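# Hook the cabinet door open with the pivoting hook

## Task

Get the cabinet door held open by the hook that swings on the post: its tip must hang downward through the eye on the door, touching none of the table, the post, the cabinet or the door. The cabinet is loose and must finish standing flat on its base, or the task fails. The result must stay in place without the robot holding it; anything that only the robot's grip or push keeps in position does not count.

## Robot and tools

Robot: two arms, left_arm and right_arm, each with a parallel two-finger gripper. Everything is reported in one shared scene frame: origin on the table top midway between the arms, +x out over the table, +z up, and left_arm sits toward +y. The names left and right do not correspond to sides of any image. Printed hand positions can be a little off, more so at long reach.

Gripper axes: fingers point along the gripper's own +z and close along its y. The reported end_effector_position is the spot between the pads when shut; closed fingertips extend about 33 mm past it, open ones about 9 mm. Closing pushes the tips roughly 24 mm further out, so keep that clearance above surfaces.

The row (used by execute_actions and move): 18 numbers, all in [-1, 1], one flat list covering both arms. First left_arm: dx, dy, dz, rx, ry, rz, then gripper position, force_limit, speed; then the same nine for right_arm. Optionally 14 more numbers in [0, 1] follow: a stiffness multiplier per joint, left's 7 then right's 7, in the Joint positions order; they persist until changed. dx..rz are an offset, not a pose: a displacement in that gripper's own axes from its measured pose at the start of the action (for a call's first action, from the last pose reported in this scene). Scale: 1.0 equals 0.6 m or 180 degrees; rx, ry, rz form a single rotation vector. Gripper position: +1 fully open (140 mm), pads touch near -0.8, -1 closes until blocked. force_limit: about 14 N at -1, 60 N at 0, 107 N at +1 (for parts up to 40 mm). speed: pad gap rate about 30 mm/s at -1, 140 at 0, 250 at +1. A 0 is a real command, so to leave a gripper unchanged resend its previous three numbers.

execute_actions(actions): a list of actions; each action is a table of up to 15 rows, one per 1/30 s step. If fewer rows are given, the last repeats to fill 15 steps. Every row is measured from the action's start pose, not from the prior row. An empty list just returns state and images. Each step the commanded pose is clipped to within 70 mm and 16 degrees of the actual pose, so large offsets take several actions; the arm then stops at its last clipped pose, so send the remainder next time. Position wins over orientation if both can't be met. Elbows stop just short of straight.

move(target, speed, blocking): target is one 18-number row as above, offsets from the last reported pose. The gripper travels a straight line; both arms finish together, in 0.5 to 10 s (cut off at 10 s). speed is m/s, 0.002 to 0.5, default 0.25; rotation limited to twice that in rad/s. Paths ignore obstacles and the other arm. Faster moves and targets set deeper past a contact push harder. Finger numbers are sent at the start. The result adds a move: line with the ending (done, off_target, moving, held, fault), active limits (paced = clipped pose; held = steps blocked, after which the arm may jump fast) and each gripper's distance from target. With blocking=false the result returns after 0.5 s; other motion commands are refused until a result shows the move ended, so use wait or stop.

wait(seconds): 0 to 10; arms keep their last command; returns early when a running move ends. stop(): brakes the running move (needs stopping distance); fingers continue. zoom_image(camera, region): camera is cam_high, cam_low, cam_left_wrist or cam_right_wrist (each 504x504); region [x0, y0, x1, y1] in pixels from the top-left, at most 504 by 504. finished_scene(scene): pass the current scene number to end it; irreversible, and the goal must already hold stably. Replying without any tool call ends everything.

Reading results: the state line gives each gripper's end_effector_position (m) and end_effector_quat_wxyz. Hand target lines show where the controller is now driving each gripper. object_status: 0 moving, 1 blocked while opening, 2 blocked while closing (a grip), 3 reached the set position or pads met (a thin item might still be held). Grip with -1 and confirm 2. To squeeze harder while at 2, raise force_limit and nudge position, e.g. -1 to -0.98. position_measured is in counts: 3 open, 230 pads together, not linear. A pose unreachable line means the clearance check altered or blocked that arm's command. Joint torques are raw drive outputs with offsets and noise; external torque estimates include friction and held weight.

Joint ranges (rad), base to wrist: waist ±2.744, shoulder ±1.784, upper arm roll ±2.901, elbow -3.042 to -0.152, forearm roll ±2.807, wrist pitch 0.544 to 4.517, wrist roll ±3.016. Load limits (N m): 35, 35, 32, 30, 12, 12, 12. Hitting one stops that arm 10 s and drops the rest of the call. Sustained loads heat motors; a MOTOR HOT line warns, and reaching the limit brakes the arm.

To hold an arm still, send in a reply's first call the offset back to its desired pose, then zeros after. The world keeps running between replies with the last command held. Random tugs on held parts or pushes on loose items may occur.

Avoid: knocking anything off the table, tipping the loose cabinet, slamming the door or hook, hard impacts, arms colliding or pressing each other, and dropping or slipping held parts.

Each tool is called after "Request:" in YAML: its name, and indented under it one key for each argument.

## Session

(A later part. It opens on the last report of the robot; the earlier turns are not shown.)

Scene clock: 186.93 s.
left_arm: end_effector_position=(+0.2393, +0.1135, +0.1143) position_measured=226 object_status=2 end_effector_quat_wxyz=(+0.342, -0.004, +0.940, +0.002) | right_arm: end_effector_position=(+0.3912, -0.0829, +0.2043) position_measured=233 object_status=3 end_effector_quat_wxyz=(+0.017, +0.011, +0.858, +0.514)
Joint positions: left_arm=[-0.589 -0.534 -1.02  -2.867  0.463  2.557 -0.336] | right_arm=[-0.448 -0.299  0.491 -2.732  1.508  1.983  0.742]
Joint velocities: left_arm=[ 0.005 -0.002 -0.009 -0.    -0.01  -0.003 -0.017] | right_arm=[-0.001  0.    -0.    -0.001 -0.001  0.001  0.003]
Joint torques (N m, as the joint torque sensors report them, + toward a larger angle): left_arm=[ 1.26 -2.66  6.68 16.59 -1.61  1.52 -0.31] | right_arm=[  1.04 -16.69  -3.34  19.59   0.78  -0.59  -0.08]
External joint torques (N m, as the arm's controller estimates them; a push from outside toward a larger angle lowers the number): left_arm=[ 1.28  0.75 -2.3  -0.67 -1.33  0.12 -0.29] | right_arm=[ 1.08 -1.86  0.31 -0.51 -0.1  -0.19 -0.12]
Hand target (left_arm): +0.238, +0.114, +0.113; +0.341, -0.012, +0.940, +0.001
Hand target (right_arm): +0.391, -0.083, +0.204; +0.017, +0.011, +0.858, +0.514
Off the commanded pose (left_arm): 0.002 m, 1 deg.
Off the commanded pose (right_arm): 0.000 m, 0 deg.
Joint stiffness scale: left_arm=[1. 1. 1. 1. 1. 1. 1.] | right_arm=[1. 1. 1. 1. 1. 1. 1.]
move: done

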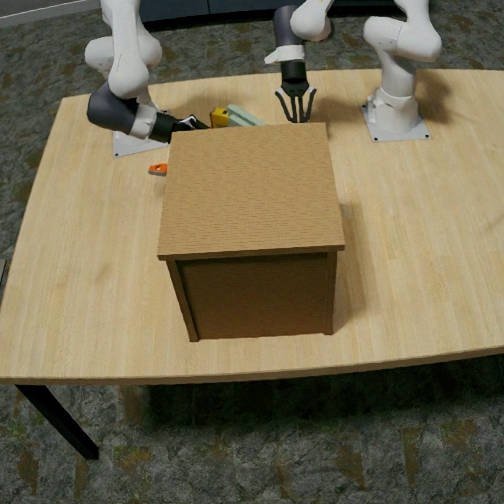

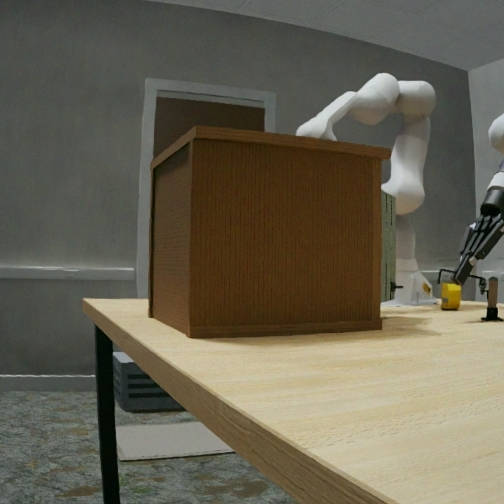

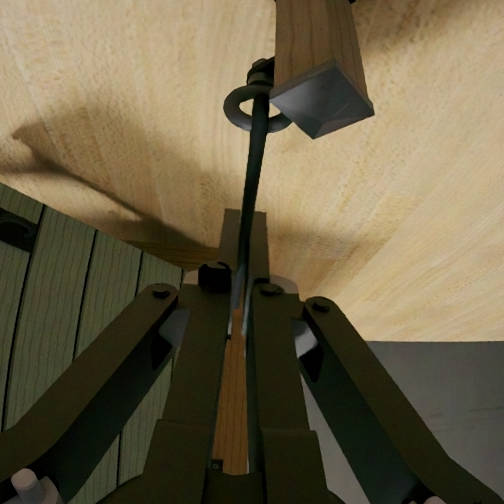

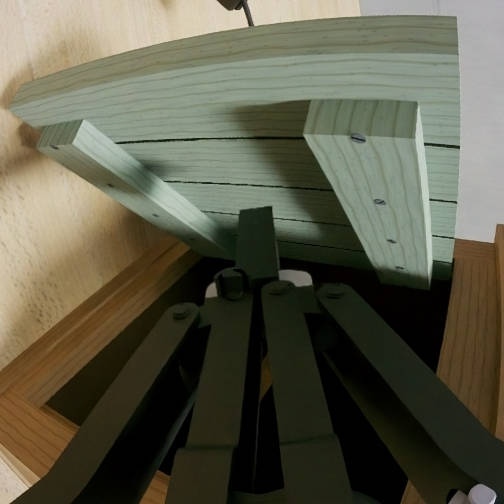

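Request:
move:
  target: [0.005,-0.032,-0.004,0.08,0,0.096,-1,-0.3,-0.5,0,0.03,0.055,0,0,0,-1,0,0]
  speed: 0.1

Request:
move:
  target: [0.005,-0.032,-0.004,0.08,0,0.096,-1,-0.3,-0.5,0,0.03,0.055,0,0,0,-1,0,0]
  speed: 0.1

Request:
zoom_image:
  camera: "cam_low"
  region: [364, 220, 504, 360]

Scene clock: 206.73 s.
left_arm: end_effector_position=(+0.2347, +0.0908, +0.1179) position_measured=226 object_status=2 end_effector_quat_wxyz=(+0.336, +0.171, +0.923, -0.070) | right_arm: end_effector_position=(+0.3915, -0.0454, +0.2052) position_measured=233 object_status=3 end_effector_quat_wxyz=(+0.018, +0.006, +0.857, +0.514)
Joint positions: left_arm=[-0.673 -0.606 -0.819 -3.016  0.736  2.894 -0.191] | right_arm=[-0.414 -0.275  0.569 -2.701  1.592  2.044  0.751]
Joint velocities: left_arm=[0.    0.004 0.011 0.    0.024 0.009 0.006] | right_arm=[ 0.    -0.001  0.001  0.001  0.     0.003  0.002]
Joint torques (N m, as the joint torque sensors report them, + toward a larger angle): left_arm=[-0.07 -3.02  9.89 14.07  0.19  0.97  0.73] | right_arm=[  1.29 -16.3   -1.92  21.78   1.52   0.1    0.36]
External joint torques (N m, as the arm's controller estimates them; a push from outside toward a larger angle lowers the number): left_arm=[-0.02  0.48  2.08 -3.63  1.3  -0.67  0.75] | right_arm=[ 1.29 -1.29  1.87  1.48  0.77  0.48  0.31]
Hand target (left_arm): +0.236, +0.095, +0.115; +0.337, +0.180, +0.922, -0.063
Hand target (right_arm): +0.393, -0.045, +0.205; +0.017, +0.010, +0.857, +0.514
Off the commanded pose (left_arm): 0.005 m, 1 deg.
Off the commanded pose (right_arm): 0.001 m, 1 deg.
Joint stiffness scale: left_arm=[1. 1. 1. 1. 1. 1. 1.] | right_arm=[1. 1. 1. 1. 1. 1. 1.]
move: off_target (left_arm)

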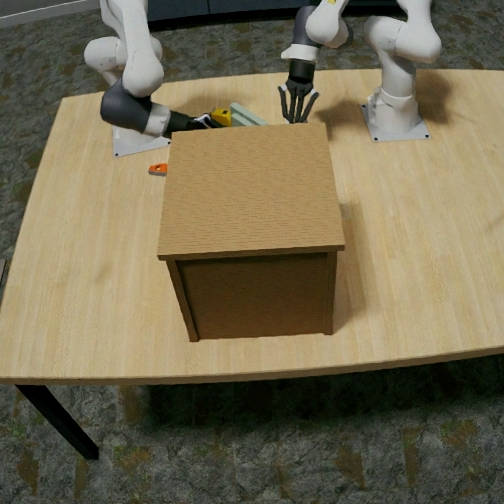

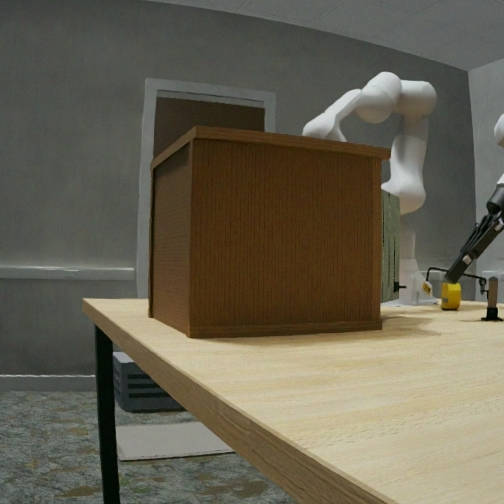

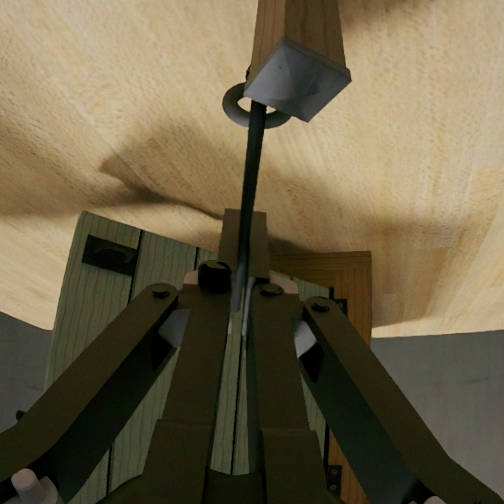

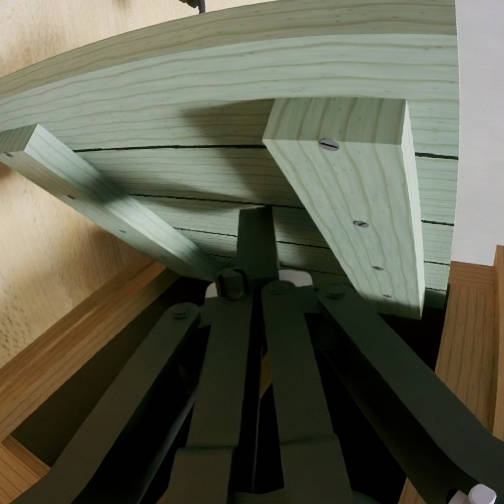

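Scene clock: 209.43 s.
left_arm: end_effector_position=(+0.2209, +0.0710, +0.1196) position_measured=226 object_status=2 end_effector_quat_wxyz=(+0.318, +0.351, +0.870, -0.135) | right_arm: end_effector_position=(+0.3918, -0.0081, +0.2061) position_measured=233 object_status=3 end_effector_quat_wxyz=(+0.020, +0.001, +0.857, +0.515)
Joint positions: left_arm=[-0.227 -0.782 -0.977 -3.029  1.249  3.502 -0.247] | right_arm=[-0.387 -0.238  0.646 -2.657  1.665  2.112  0.757]
Joint velocities: left_arm=[ 0.073 -0.066 -0.063 -0.001 -0.     0.093 -0.01 ] | right_arm=[ 0.001 -0.    -0.    -0.     0.     0.001  0.001]
Joint torques (N m, as the joint torque sensors report them, + toward a larger angle): left_arm=[ 4.33  1.52 12.29 11.64 -2.16 -0.02  0.25] | right_arm=[  1.94 -15.75  -2.48  21.27   1.35   0.02   0.27]
External joint torques (N m, as the arm's controller estimates them; a push from outside toward a larger angle lowers the number): left_arm=[ 4.54 -2.32  0.63 -4.11  0.24 -1.61  0.27] | right_arm=[ 1.93 -0.45  1.21  0.93  0.78  0.39  0.23]
Hand target (left_arm): +0.224, +0.076, +0.117; +0.319, +0.349, +0.871, -0.131
Hand target (right_arm): +0.393, -0.007, +0.206; +0.019, +0.006, +0.857, +0.515
Off the commanded pose (left_arm): 0.005 m, 0 deg.
Off the commanded pose (right_arm): 0.001 m, 1 deg.
Joint stiffness scale: left_arm=[1. 1. 1. 1. 1. 1. 1.] | right_arm=[1. 1. 1. 1. 1. 1. 1.]
joint sent to its limit (left arm) — the command would take joint 4 (elbow) past its lower limit, so that joint was sent only as far as its limit.
move: off_target (left_arm)

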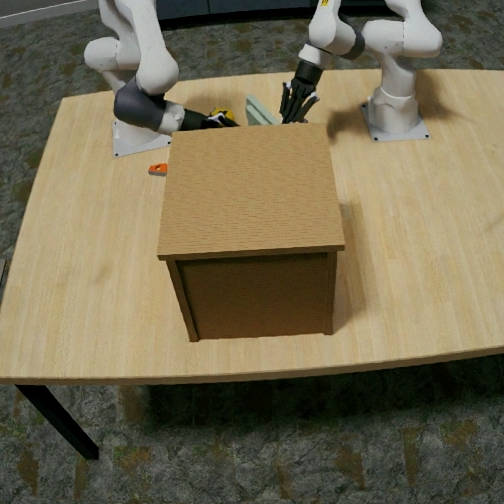

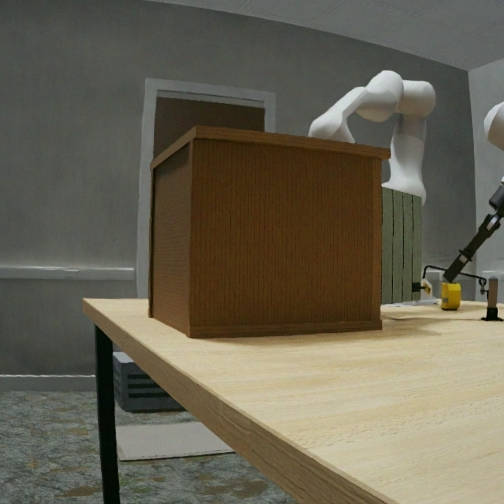

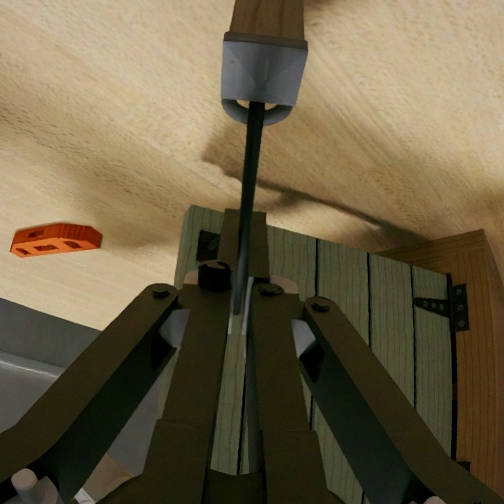

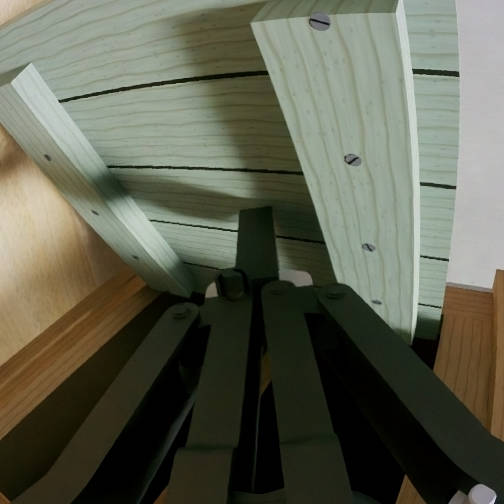

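Region (364, 220, 504, 360) of cam_low's 504x504 image, scaled by 3.600, with more detail than that image has.

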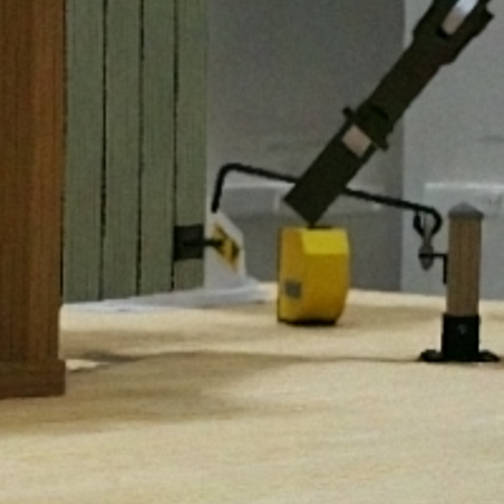

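Request:
wait:
  seconds: 0

Request:
zoom_image:
  camera: "cam_left_wrist"
  region: [170, 190, 310, 330]

Request:
zoom_image:
  camera: "cam_low"
  region: [395, 250, 465, 320]

Scene clock: 225.90 s.
left_arm: end_effector_position=(+0.2206, +0.0708, +0.1198) position_measured=226 object_status=2 end_effector_quat_wxyz=(+0.317, +0.351, +0.870, -0.137) | right_arm: end_effector_position=(+0.3919, -0.0081, +0.2061) position_measured=233 object_status=3 end_effector_quat_wxyz=(+0.020, +0.001, +0.857, +0.515)
Joint positions: left_arm=[-0.22  -0.788 -0.982 -3.03   1.249  3.513 -0.248] | right_arm=[-0.387 -0.238  0.646 -2.657  1.665  2.113  0.757]
Joint velocities: left_arm=[ 0.     0.     0.    -0.001  0.    -0.001 -0.   ] | right_arm=[-0.001 -0.001 -0.001 -0.001 -0.001 -0.     0.002]
Joint torques (N m, as the joint torque sensors report them, + toward a larger angle): left_arm=[ 3.48  2.08 11.68 11.79 -2.1   0.71  0.18] | right_arm=[  1.5  -15.64  -2.84  21.4    1.35   0.07   0.25]
External joint torques (N m, as the arm's controller estimates them; a push from outside toward a larger angle lowers the number): left_arm=[ 3.43 -1.68  0.1  -3.75  0.29 -0.83  0.2 ] | right_arm=[ 1.53 -0.33  0.9   1.    0.78  0.43  0.2 ]
Hand target (left_arm): +0.224, +0.076, +0.117; +0.319, +0.349, +0.871, -0.131
Hand target (right_arm): +0.393, -0.007, +0.206; +0.019, +0.006, +0.857, +0.515
Off the commanded pose (left_arm): 0.005 m, 1 deg.
Off the commanded pose (right_arm): 0.001 m, 1 deg.
Joint stiffness scale: left_arm=[1. 1. 1. 1. 1. 1. 1.] | right_arm=[1. 1. 1. 1. 1. 1. 1.]

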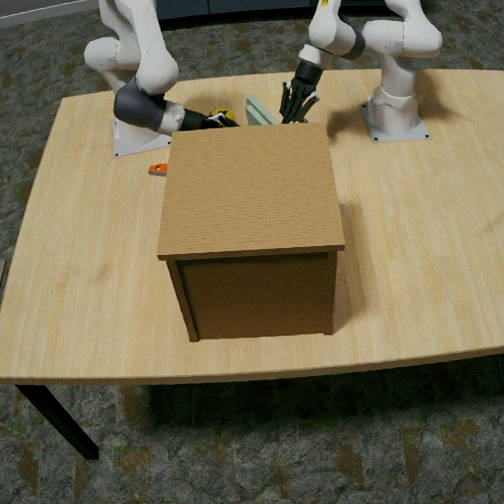

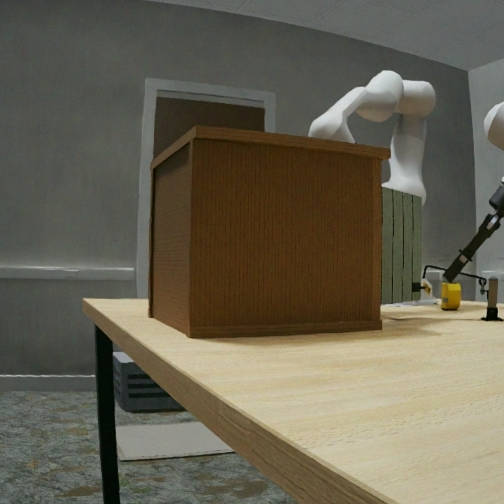

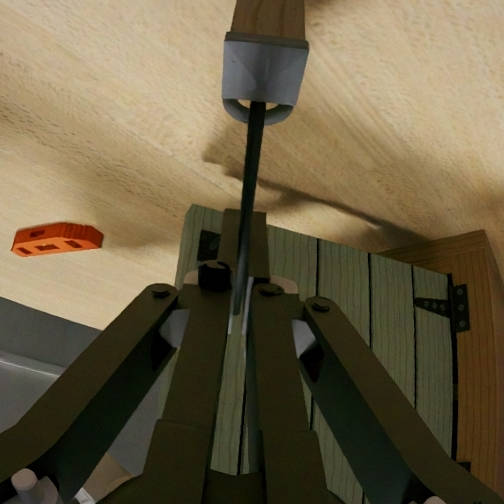

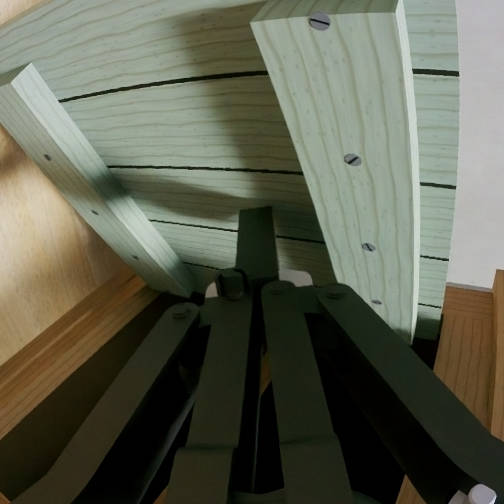

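Region (170, 190, 310, 330) of cam_left_wrist's 504x504 image, scaled by 3.600, with more detail than that image has.

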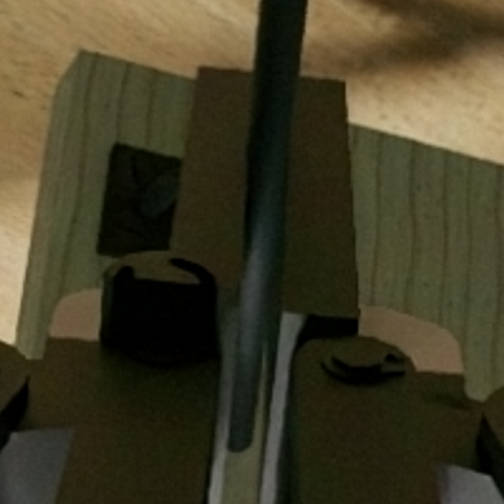

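Region (395, 250, 465, 320) of cam_low's 504x504 image, scaled by 7.200, with more detail than that image has.

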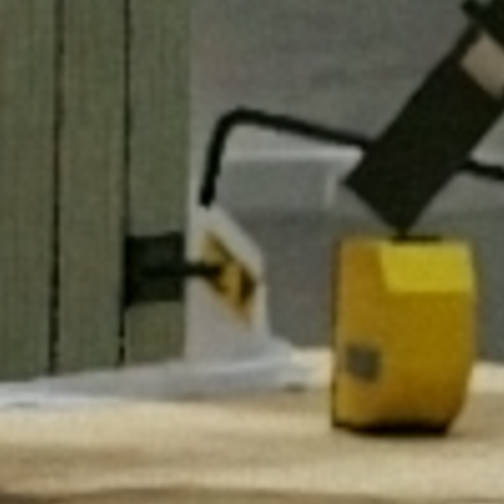

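Request:
move:
  target: [0,-0.003,0.009,0.011,0.028,0.013,-1,-0.3,-0.5,0,0.004,0.008,0,0,0,-1,0,0]
  speed: 0.05

Request:
zoom_image:
  camera: "cam_left_wrist"
  region: [170, 190, 310, 330]

Request:
zoom_image:
  camera: "cam_low"
  region: [395, 250, 465, 320]

Scene clock: 241.73 s.
left_arm: end_effector_position=(+0.2187, +0.0659, +0.1153) position_measured=226 object_status=2 end_effector_quat_wxyz=(+0.274, +0.387, +0.870, -0.133) | right_arm: end_effector_position=(+0.3911, -0.0035, +0.2059) position_measured=233 object_status=3 end_effector_quat_wxyz=(+0.019, -0.000, +0.857, +0.515)
Joint positions: left_arm=[-0.205 -0.612 -0.882 -2.931  1.492  3.471 -0.285] | right_arm=[-0.386 -0.232  0.658 -2.651  1.672  2.119  0.757]
Joint velocities: left_arm=[-0.002  0.015  0.005  0.03   0.095 -0.014 -0.091] | right_arm=[-0.001 -0.     0.003  0.001  0.002  0.001  0.   ]
Joint torques (N m, as the joint torque sensors report them, + toward a larger angle): left_arm=[ 0.97 -1.04 12.45 17.82 -0.78  0.48 -0.07] | right_arm=[  1.53 -16.27  -2.15  21.34   1.26   0.06  -0.05]
External joint torques (N m, as the arm's controller estimates them; a push from outside toward a larger angle lowers the number): left_arm=[ 0.94 -0.78  2.86  1.07  1.33 -1.19 -0.05] | right_arm=[ 1.52 -0.97  1.52  0.98  0.72  0.42 -0.1 ]
Hand target (left_arm): +0.222, +0.068, +0.116; +0.276, +0.379, +0.873, -0.131
Hand target (right_arm): +0.392, -0.003, +0.206; +0.020, +0.001, +0.857, +0.515
Off the commanded pose (left_arm): 0.003 m, 1 deg.
Off the commanded pose (right_arm): 0.001 m, 0 deg.
Joint stiffness scale: left_arm=[1. 1. 1. 1. 1. 1. 1.] | right_arm=[1. 1. 1. 1. 1. 1. 1.]
move: done

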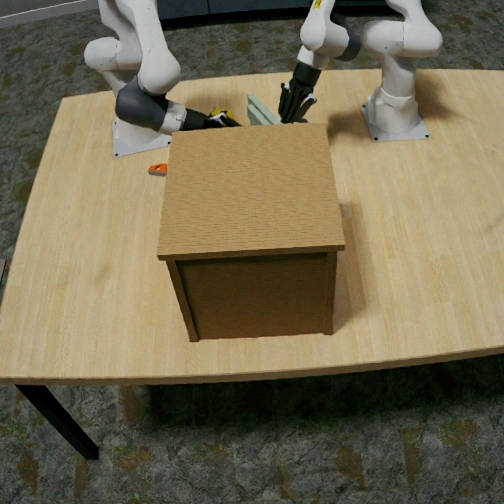

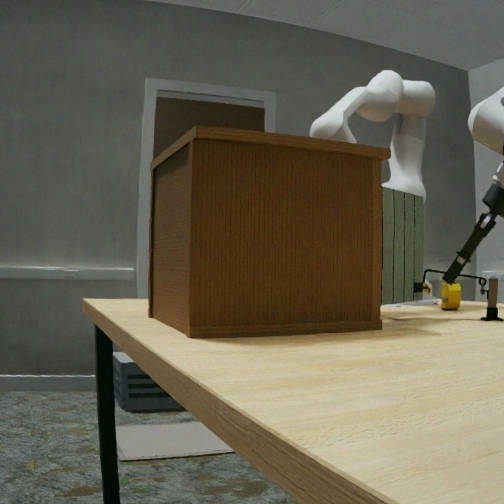

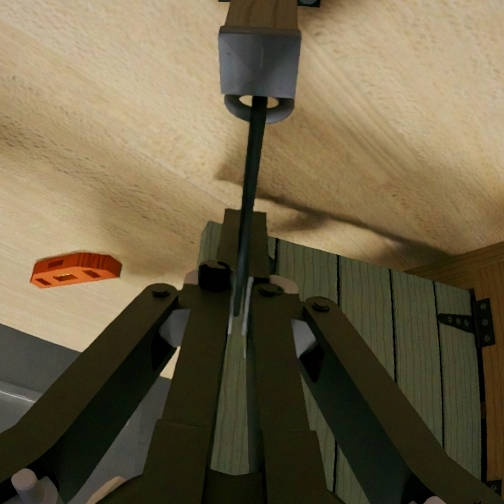

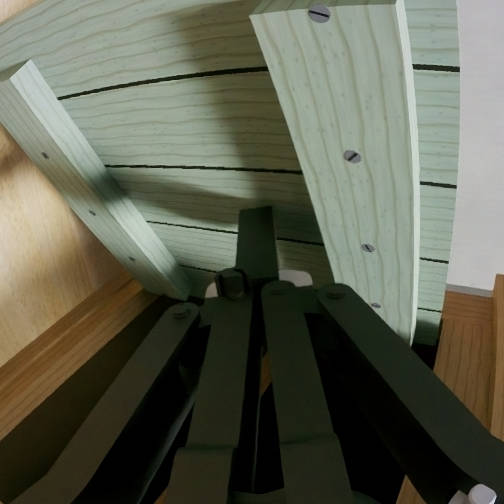

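Region (170, 190, 310, 330) of cam_left_wrist's 504x504 image, scaled by 3.600, with more detail than that image has.

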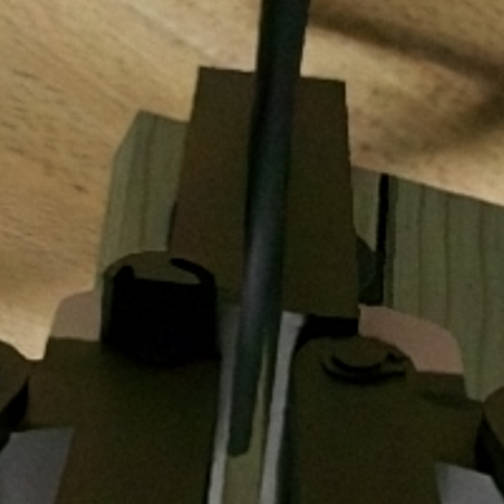

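Region (395, 250, 465, 320) of cam_low's 504x504 image, scaled by 7.200, with more detail than that image has.

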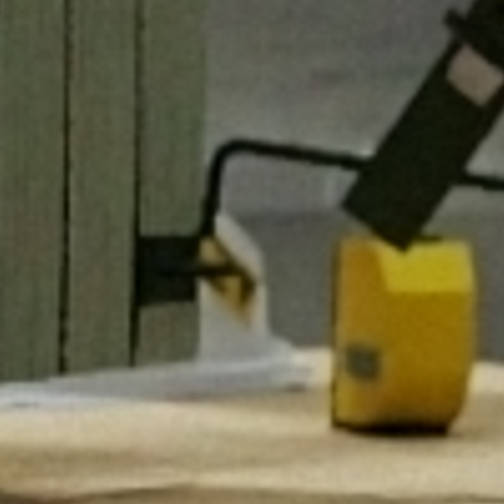

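Request:
move:
  target: [0,0.007,0,-0.005,0,-0.008,-1,-0.3,-0.5,0,0.001,0.002,0,0,0,-1,0,0]
  speed: 0.02

Request:
zoom_image:
  camera: "cam_left_wrist"
  region: [170, 190, 310, 330]

Request:
zoom_image:
  camera: "cam_low"
  region: [395, 250, 465, 320]

Scene clock: 251.43 s.
left_arm: end_effector_position=(+0.2195, +0.0671, +0.1153) position_measured=226 object_status=2 end_effector_quat_wxyz=(+0.273, +0.378, +0.874, -0.133) | right_arm: end_effector_position=(+0.3909, -0.0032, +0.2059) position_measured=233 object_status=3 end_effector_quat_wxyz=(+0.019, -0.000, +0.857, +0.515)
Joint positions: left_arm=[-0.205 -0.612 -0.881 -2.921  1.529  3.464 -0.343] | right_arm=[-0.386 -0.232  0.659 -2.651  1.672  2.12   0.757]
Joint velocities: left_arm=[-0.    -0.001 -0.005  0.012  0.042 -0.007 -0.054] | right_arm=[ 0.001 -0.001 -0.001  0.001 -0.    -0.    -0.001]
Joint torques (N m, as the joint torque sensors report them, + toward a larger angle): left_arm=[ 1.01 -2.25 10.39 17.12 -0.47  0.69 -0.04] | right_arm=[  1.62 -15.77  -2.72  21.04   0.98  -0.17  -0.01]
External joint torques (N m, as the arm's controller estimates them; a push from outside toward a larger angle lowers the number): left_arm=[ 0.98 -2.04  0.75  0.21  1.65 -0.96 -0.01] | right_arm=[ 1.62 -0.45  0.98  0.66  0.43  0.19 -0.05]
Hand target (left_arm): +0.222, +0.069, +0.115; +0.275, +0.374, +0.876, -0.130
Hand target (right_arm): +0.391, -0.002, +0.206; +0.019, -0.000, +0.857, +0.515
Off the commanded pose (left_arm): 0.003 m, 1 deg.
Off the commanded pose (right_arm): 0.001 m, 0 deg.
Joint stiffness scale: left_arm=[1. 1. 1. 1. 1. 1. 1.] | right_arm=[1. 1. 1. 1. 1. 1. 1.]
move: done

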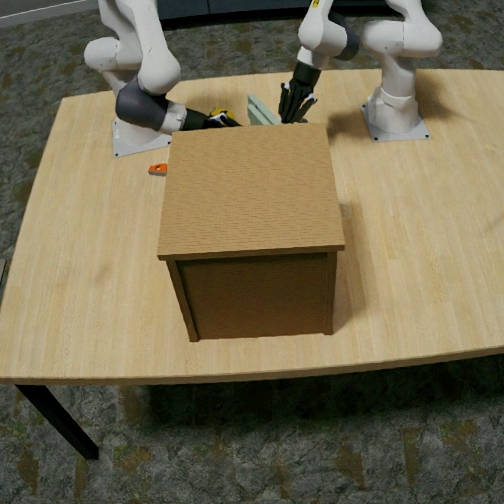

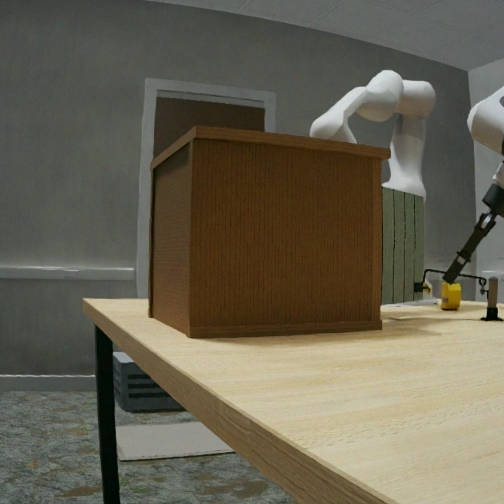

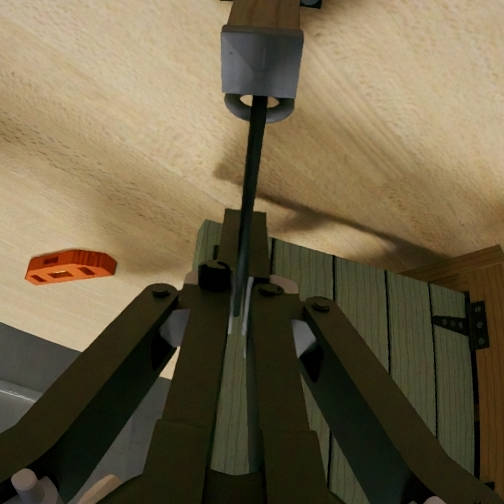

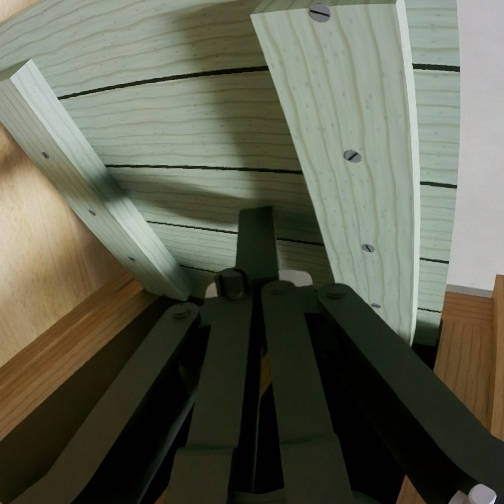

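Region (170, 190, 310, 330) of cam_left_wrist's 504x504 image, scaled by 3.600, with more detail than that image has.

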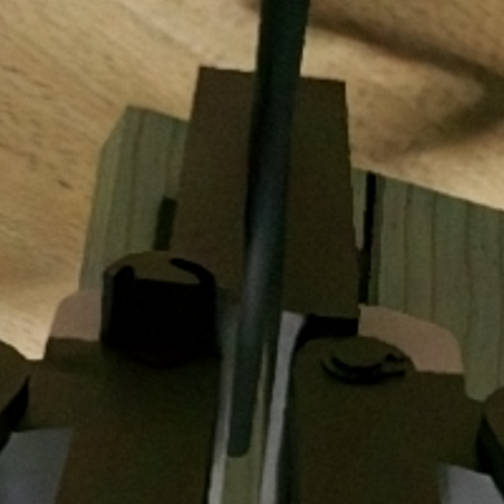

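Region (395, 250, 465, 320) of cam_low's 504x504 image, scaled by 7.200, with more detail than that image has.

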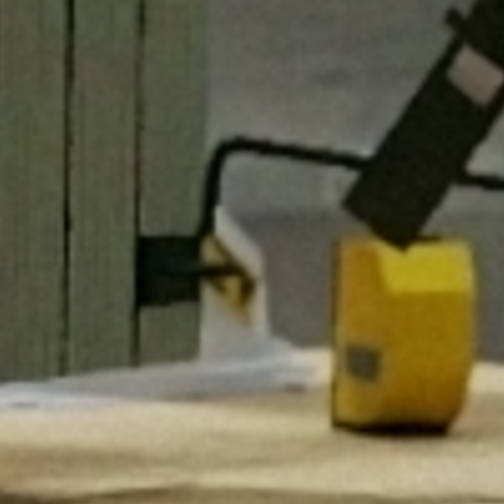

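Lower 8°, biased toward +y.

Request:
move:
  target: [-0.002,0.009,0.014,-0.005,0.045,-0.008,-1,-0.3,-0.5,0,0.001,0.002,0,0,0,-1,0,0]
  speed: 0.03

Request:
zoom_image:
  camera: "cam_left_wrist"
  region: [170, 190, 310, 330]

Request:
zoom_image:
  camera: "cam_low"
  region: [395, 250, 465, 320]

Scene clock: 266.53 s.
left_arm: end_effector_position=(+0.2216, +0.0672, +0.1054) position_measured=226 object_status=2 end_effector_quat_wxyz=(+0.207, +0.379, +0.896, -0.102) | right_arm: end_effector_position=(+0.3906, -0.0028, +0.2058) position_measured=233 object_status=3 end_effector_quat_wxyz=(+0.019, -0.001, +0.857, +0.515)
Joint positions: left_arm=[ 0.207 -0.717 -1.208 -2.687  1.846  3.751 -0.724] | right_arm=[-0.386 -0.232  0.66  -2.651  1.672  2.12   0.757]
Joint velocities: left_arm=[ 0.027 -0.033 -0.013  0.01   0.     0.038 -0.034] | right_arm=[ 0.     0.001  0.001  0.001 -0.001  0.     0.001]
Joint torques (N m, as the joint torque sensors report them, + toward a larger angle): left_arm=[ 3.54  5.11 16.77 16.1  -0.7   0.57  0.06] | right_arm=[  1.74 -15.64  -2.26  20.75   1.03  -0.09  -0.08]
External joint torques (N m, as the arm's controller estimates them; a push from outside toward a larger angle lowers the number): left_arm=[ 3.58 -2.92  2.18  1.08  1.19 -1.    0.07] | right_arm=[ 1.69 -0.36  1.38  0.37  0.49  0.29 -0.12]
Hand target (left_arm): +0.227, +0.068, +0.107; +0.210, +0.374, +0.898, -0.101
Hand target (right_arm): +0.391, -0.002, +0.206; +0.019, -0.000, +0.857, +0.515
Off the commanded pose (left_arm): 0.007 m, 1 deg.
Off the commanded pose (right_arm): 0.001 m, 0 deg.
Joint stiffness scale: left_arm=[1. 1. 1. 1. 1. 1. 1.] | right_arm=[1. 1. 1. 1. 1. 1. 1.]
move: off_target (left_arm)

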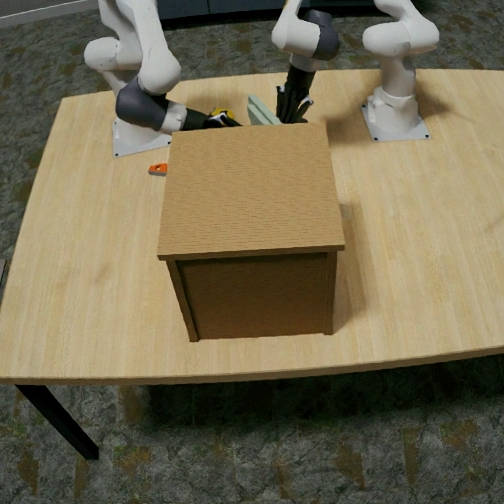

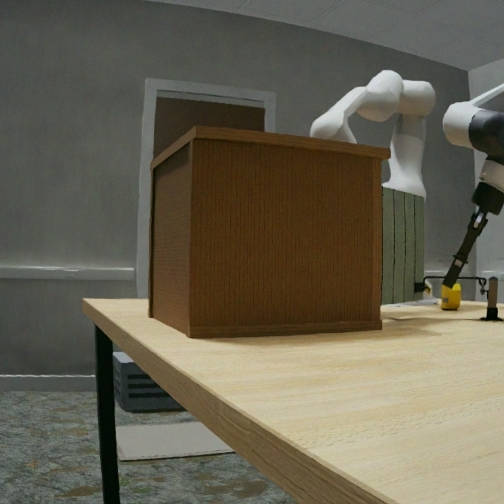

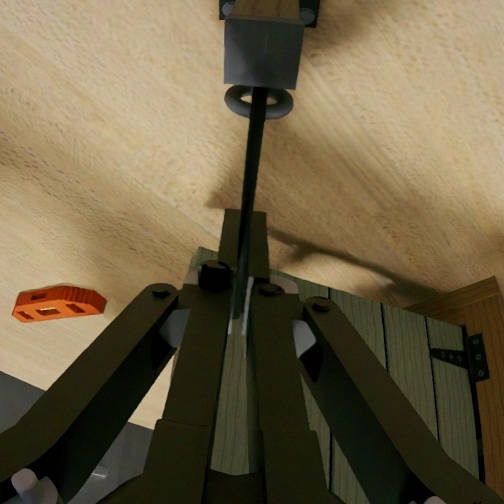

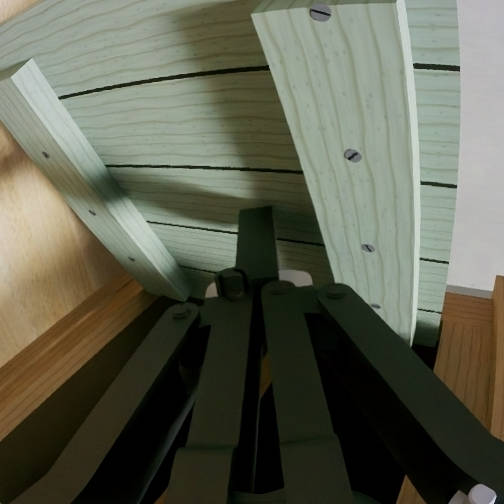

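Region (170, 190, 310, 330) of cam_left_wrist's 504x504 image, scaled by 3.600, with more detail than that image has.

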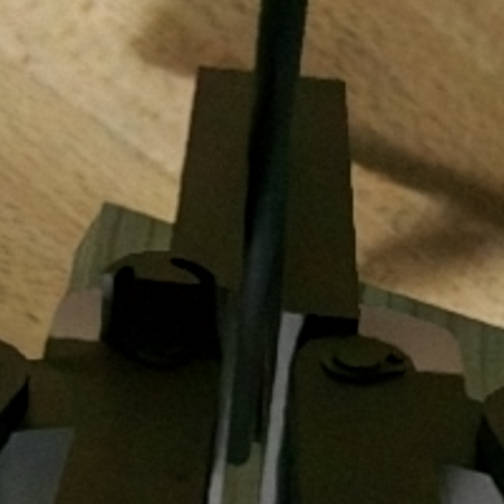

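Region (395, 250, 465, 320) of cam_low's 504x504 image, scaled by 7.200, with more detail than that image has.

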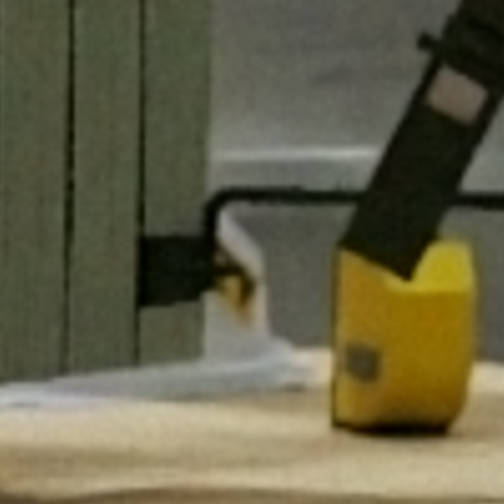

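Request:
move:
  target: [-0.003,0.004,0.011,0,0.034,0,-1,-0.3,-0.5,0,0,0,0,0,0,-1,0,0]
  speed: 0.03

Request:
move:
  target: [0,0,0,0,0,0,-0.2,-0.3,-0.6,0,0,0,0,0,0,-1,0,0]

Request:
zoom_image:
  camera: "cam_low"
  region: [395, 250, 465, 320]

Scene clock: 275.80 s.
left_arm: end_effector_position=(+0.2219, +0.0660, +0.0980) position_measured=226 object_status=2 end_effector_quat_wxyz=(+0.155, +0.387, +0.905, -0.083) | right_arm: end_effector_position=(+0.3906, -0.0027, +0.2059) position_measured=233 object_status=3 end_effector_quat_wxyz=(+0.019, -0.001, +0.857, +0.515)
Joint positions: left_arm=[ 0.411 -0.752 -1.355 -2.556  1.924  3.898 -0.797] | right_arm=[-0.386 -0.232  0.66  -2.651  1.672  2.12   0.757]
Joint velocities: left_arm=[ 0.015 -0.019 -0.004  0.009 -0.     0.027 -0.011] | right_arm=[-0.     0.001  0.     0.001  0.    -0.     0.   ]
Joint torques (N m, as the joint torque sensors report them, + toward a larger angle): left_arm=[ 3.16 10.22 18.65 16.84 -0.69  1.27 -0.05] | right_arm=[  0.52 -17.14  -3.14  20.47   0.43  -0.57  -0.08]
External joint torques (N m, as the arm's controller estimates them; a push from outside toward a larger angle lowers the number): left_arm=[ 3.25 -2.07  2.21  2.9   0.93 -0.57 -0.05] | right_arm=[ 0.53 -1.92  0.55  0.15 -0.12 -0.2  -0.13]
Hand target (left_arm): +0.226, +0.066, +0.100; +0.158, +0.384, +0.906, -0.082
Hand target (right_arm): +0.391, -0.003, +0.206; +0.019, -0.001, +0.857, +0.515
Off the commanded pose (left_arm): 0.005 m, 1 deg.
Off the commanded pose (right_arm): 0.000 m, 0 deg.
Joint stiffness scale: left_arm=[1. 1. 1. 1. 1. 1. 1.] | right_arm=[1. 1. 1. 1. 1. 1. 1.]
move: off_target (left_arm)

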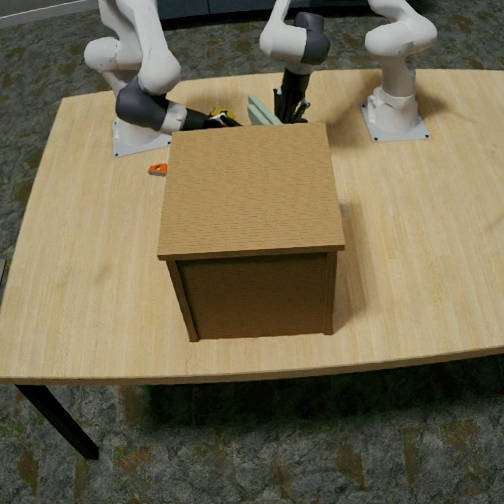

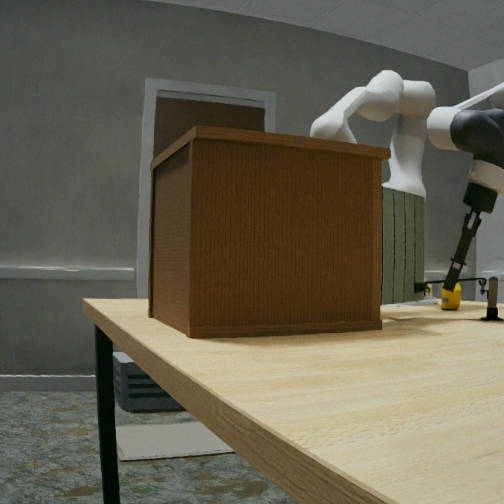

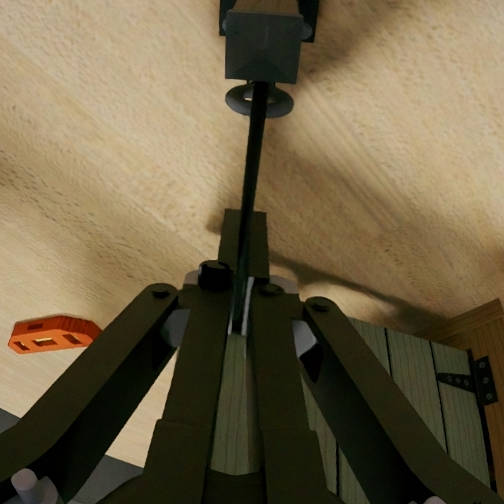

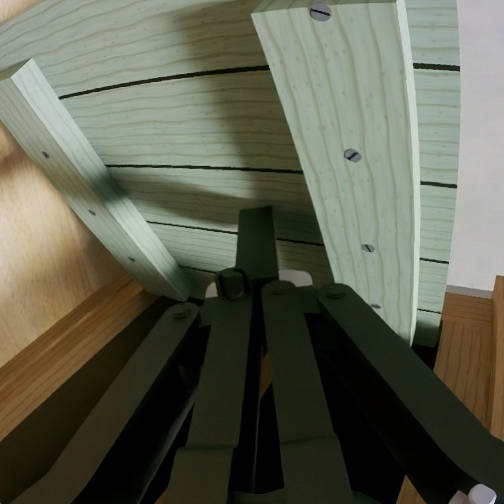

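Scene clock: 276.63 s.
left_arm: end_effector_position=(+0.2218, +0.0660, +0.0979) position_measured=154 object_status=3 end_effector_quat_wxyz=(+0.155, +0.387, +0.905, -0.083) | right_arm: end_effector_position=(+0.3906, -0.0027, +0.2059) position_measured=233 object_status=3 end_effector_quat_wxyz=(+0.019, -0.001, +0.857, +0.515)
Joint positions: left_arm=[ 0.411 -0.752 -1.355 -2.556  1.924  3.898 -0.797] | right_arm=[-0.386 -0.232  0.66  -2.651  1.672  2.12   0.757]
Joint velocities: left_arm=[ 0.001  0.    -0.    -0.001  0.     0.001  0.001] | right_arm=[-0.001  0.    -0.001 -0.     0.     0.     0.001]
Joint torques (N m, as the joint torque sensors report them, + toward a larger angle): left_arm=[ 0.9  11.77 17.11 13.69 -1.65  1.77  0.11] | right_arm=[  1.03 -17.34  -3.32  19.99   0.46  -0.46  -0.12]
External joint torques (N m, as the arm's controller estimates them; a push from outside toward a larger angle lowers the number): left_arm=[ 0.91 -0.44  0.69 -0.22 -0.07 -0.05  0.12] | right_arm=[ 1.07 -2.    0.42 -0.43 -0.1  -0.11 -0.16]
Hand target (left_arm): +0.222, +0.066, +0.098; +0.155, +0.387, +0.905, -0.083
Hand target (right_arm): +0.391, -0.003, +0.206; +0.019, -0.001, +0.857, +0.515
Off the commanded pose (left_arm): 0.000 m, 0 deg.
Off the commanded pose (right_arm): 0.000 m, 0 deg.
Joint stiffness scale: left_arm=[1. 1. 1. 1. 1. 1. 1.] | right_arm=[1. 1. 1. 1. 1. 1. 1.]
move: done

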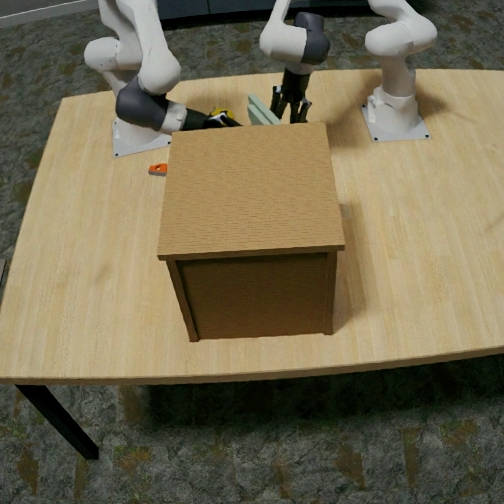

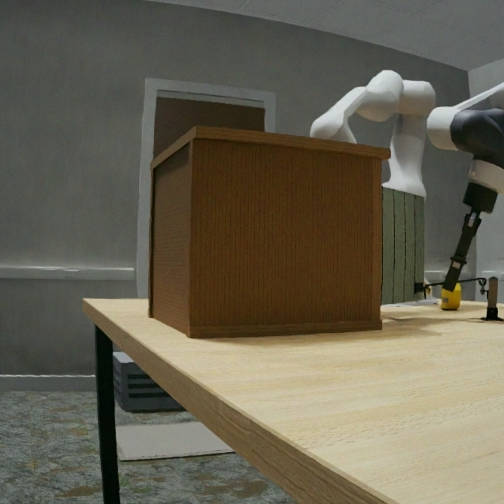

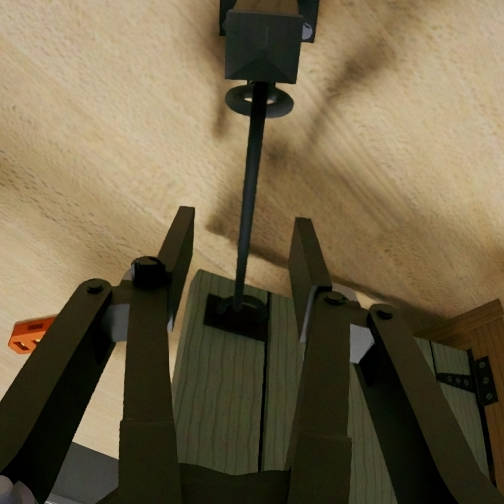

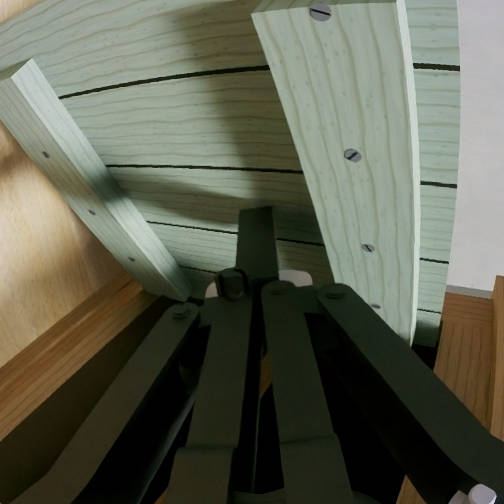

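Region (395, 250, 465, 320) of cam_low's 504x504 image, scaled by 7.200, with more detail than that image has.

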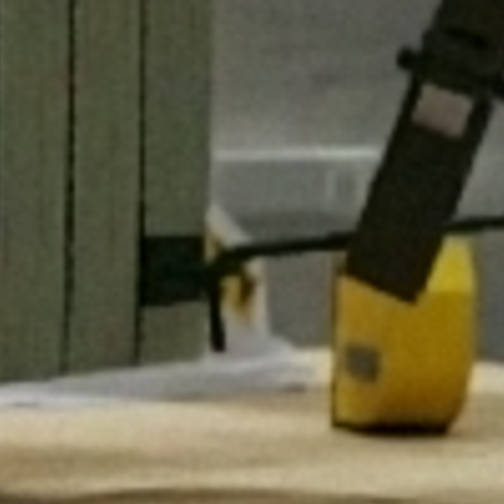

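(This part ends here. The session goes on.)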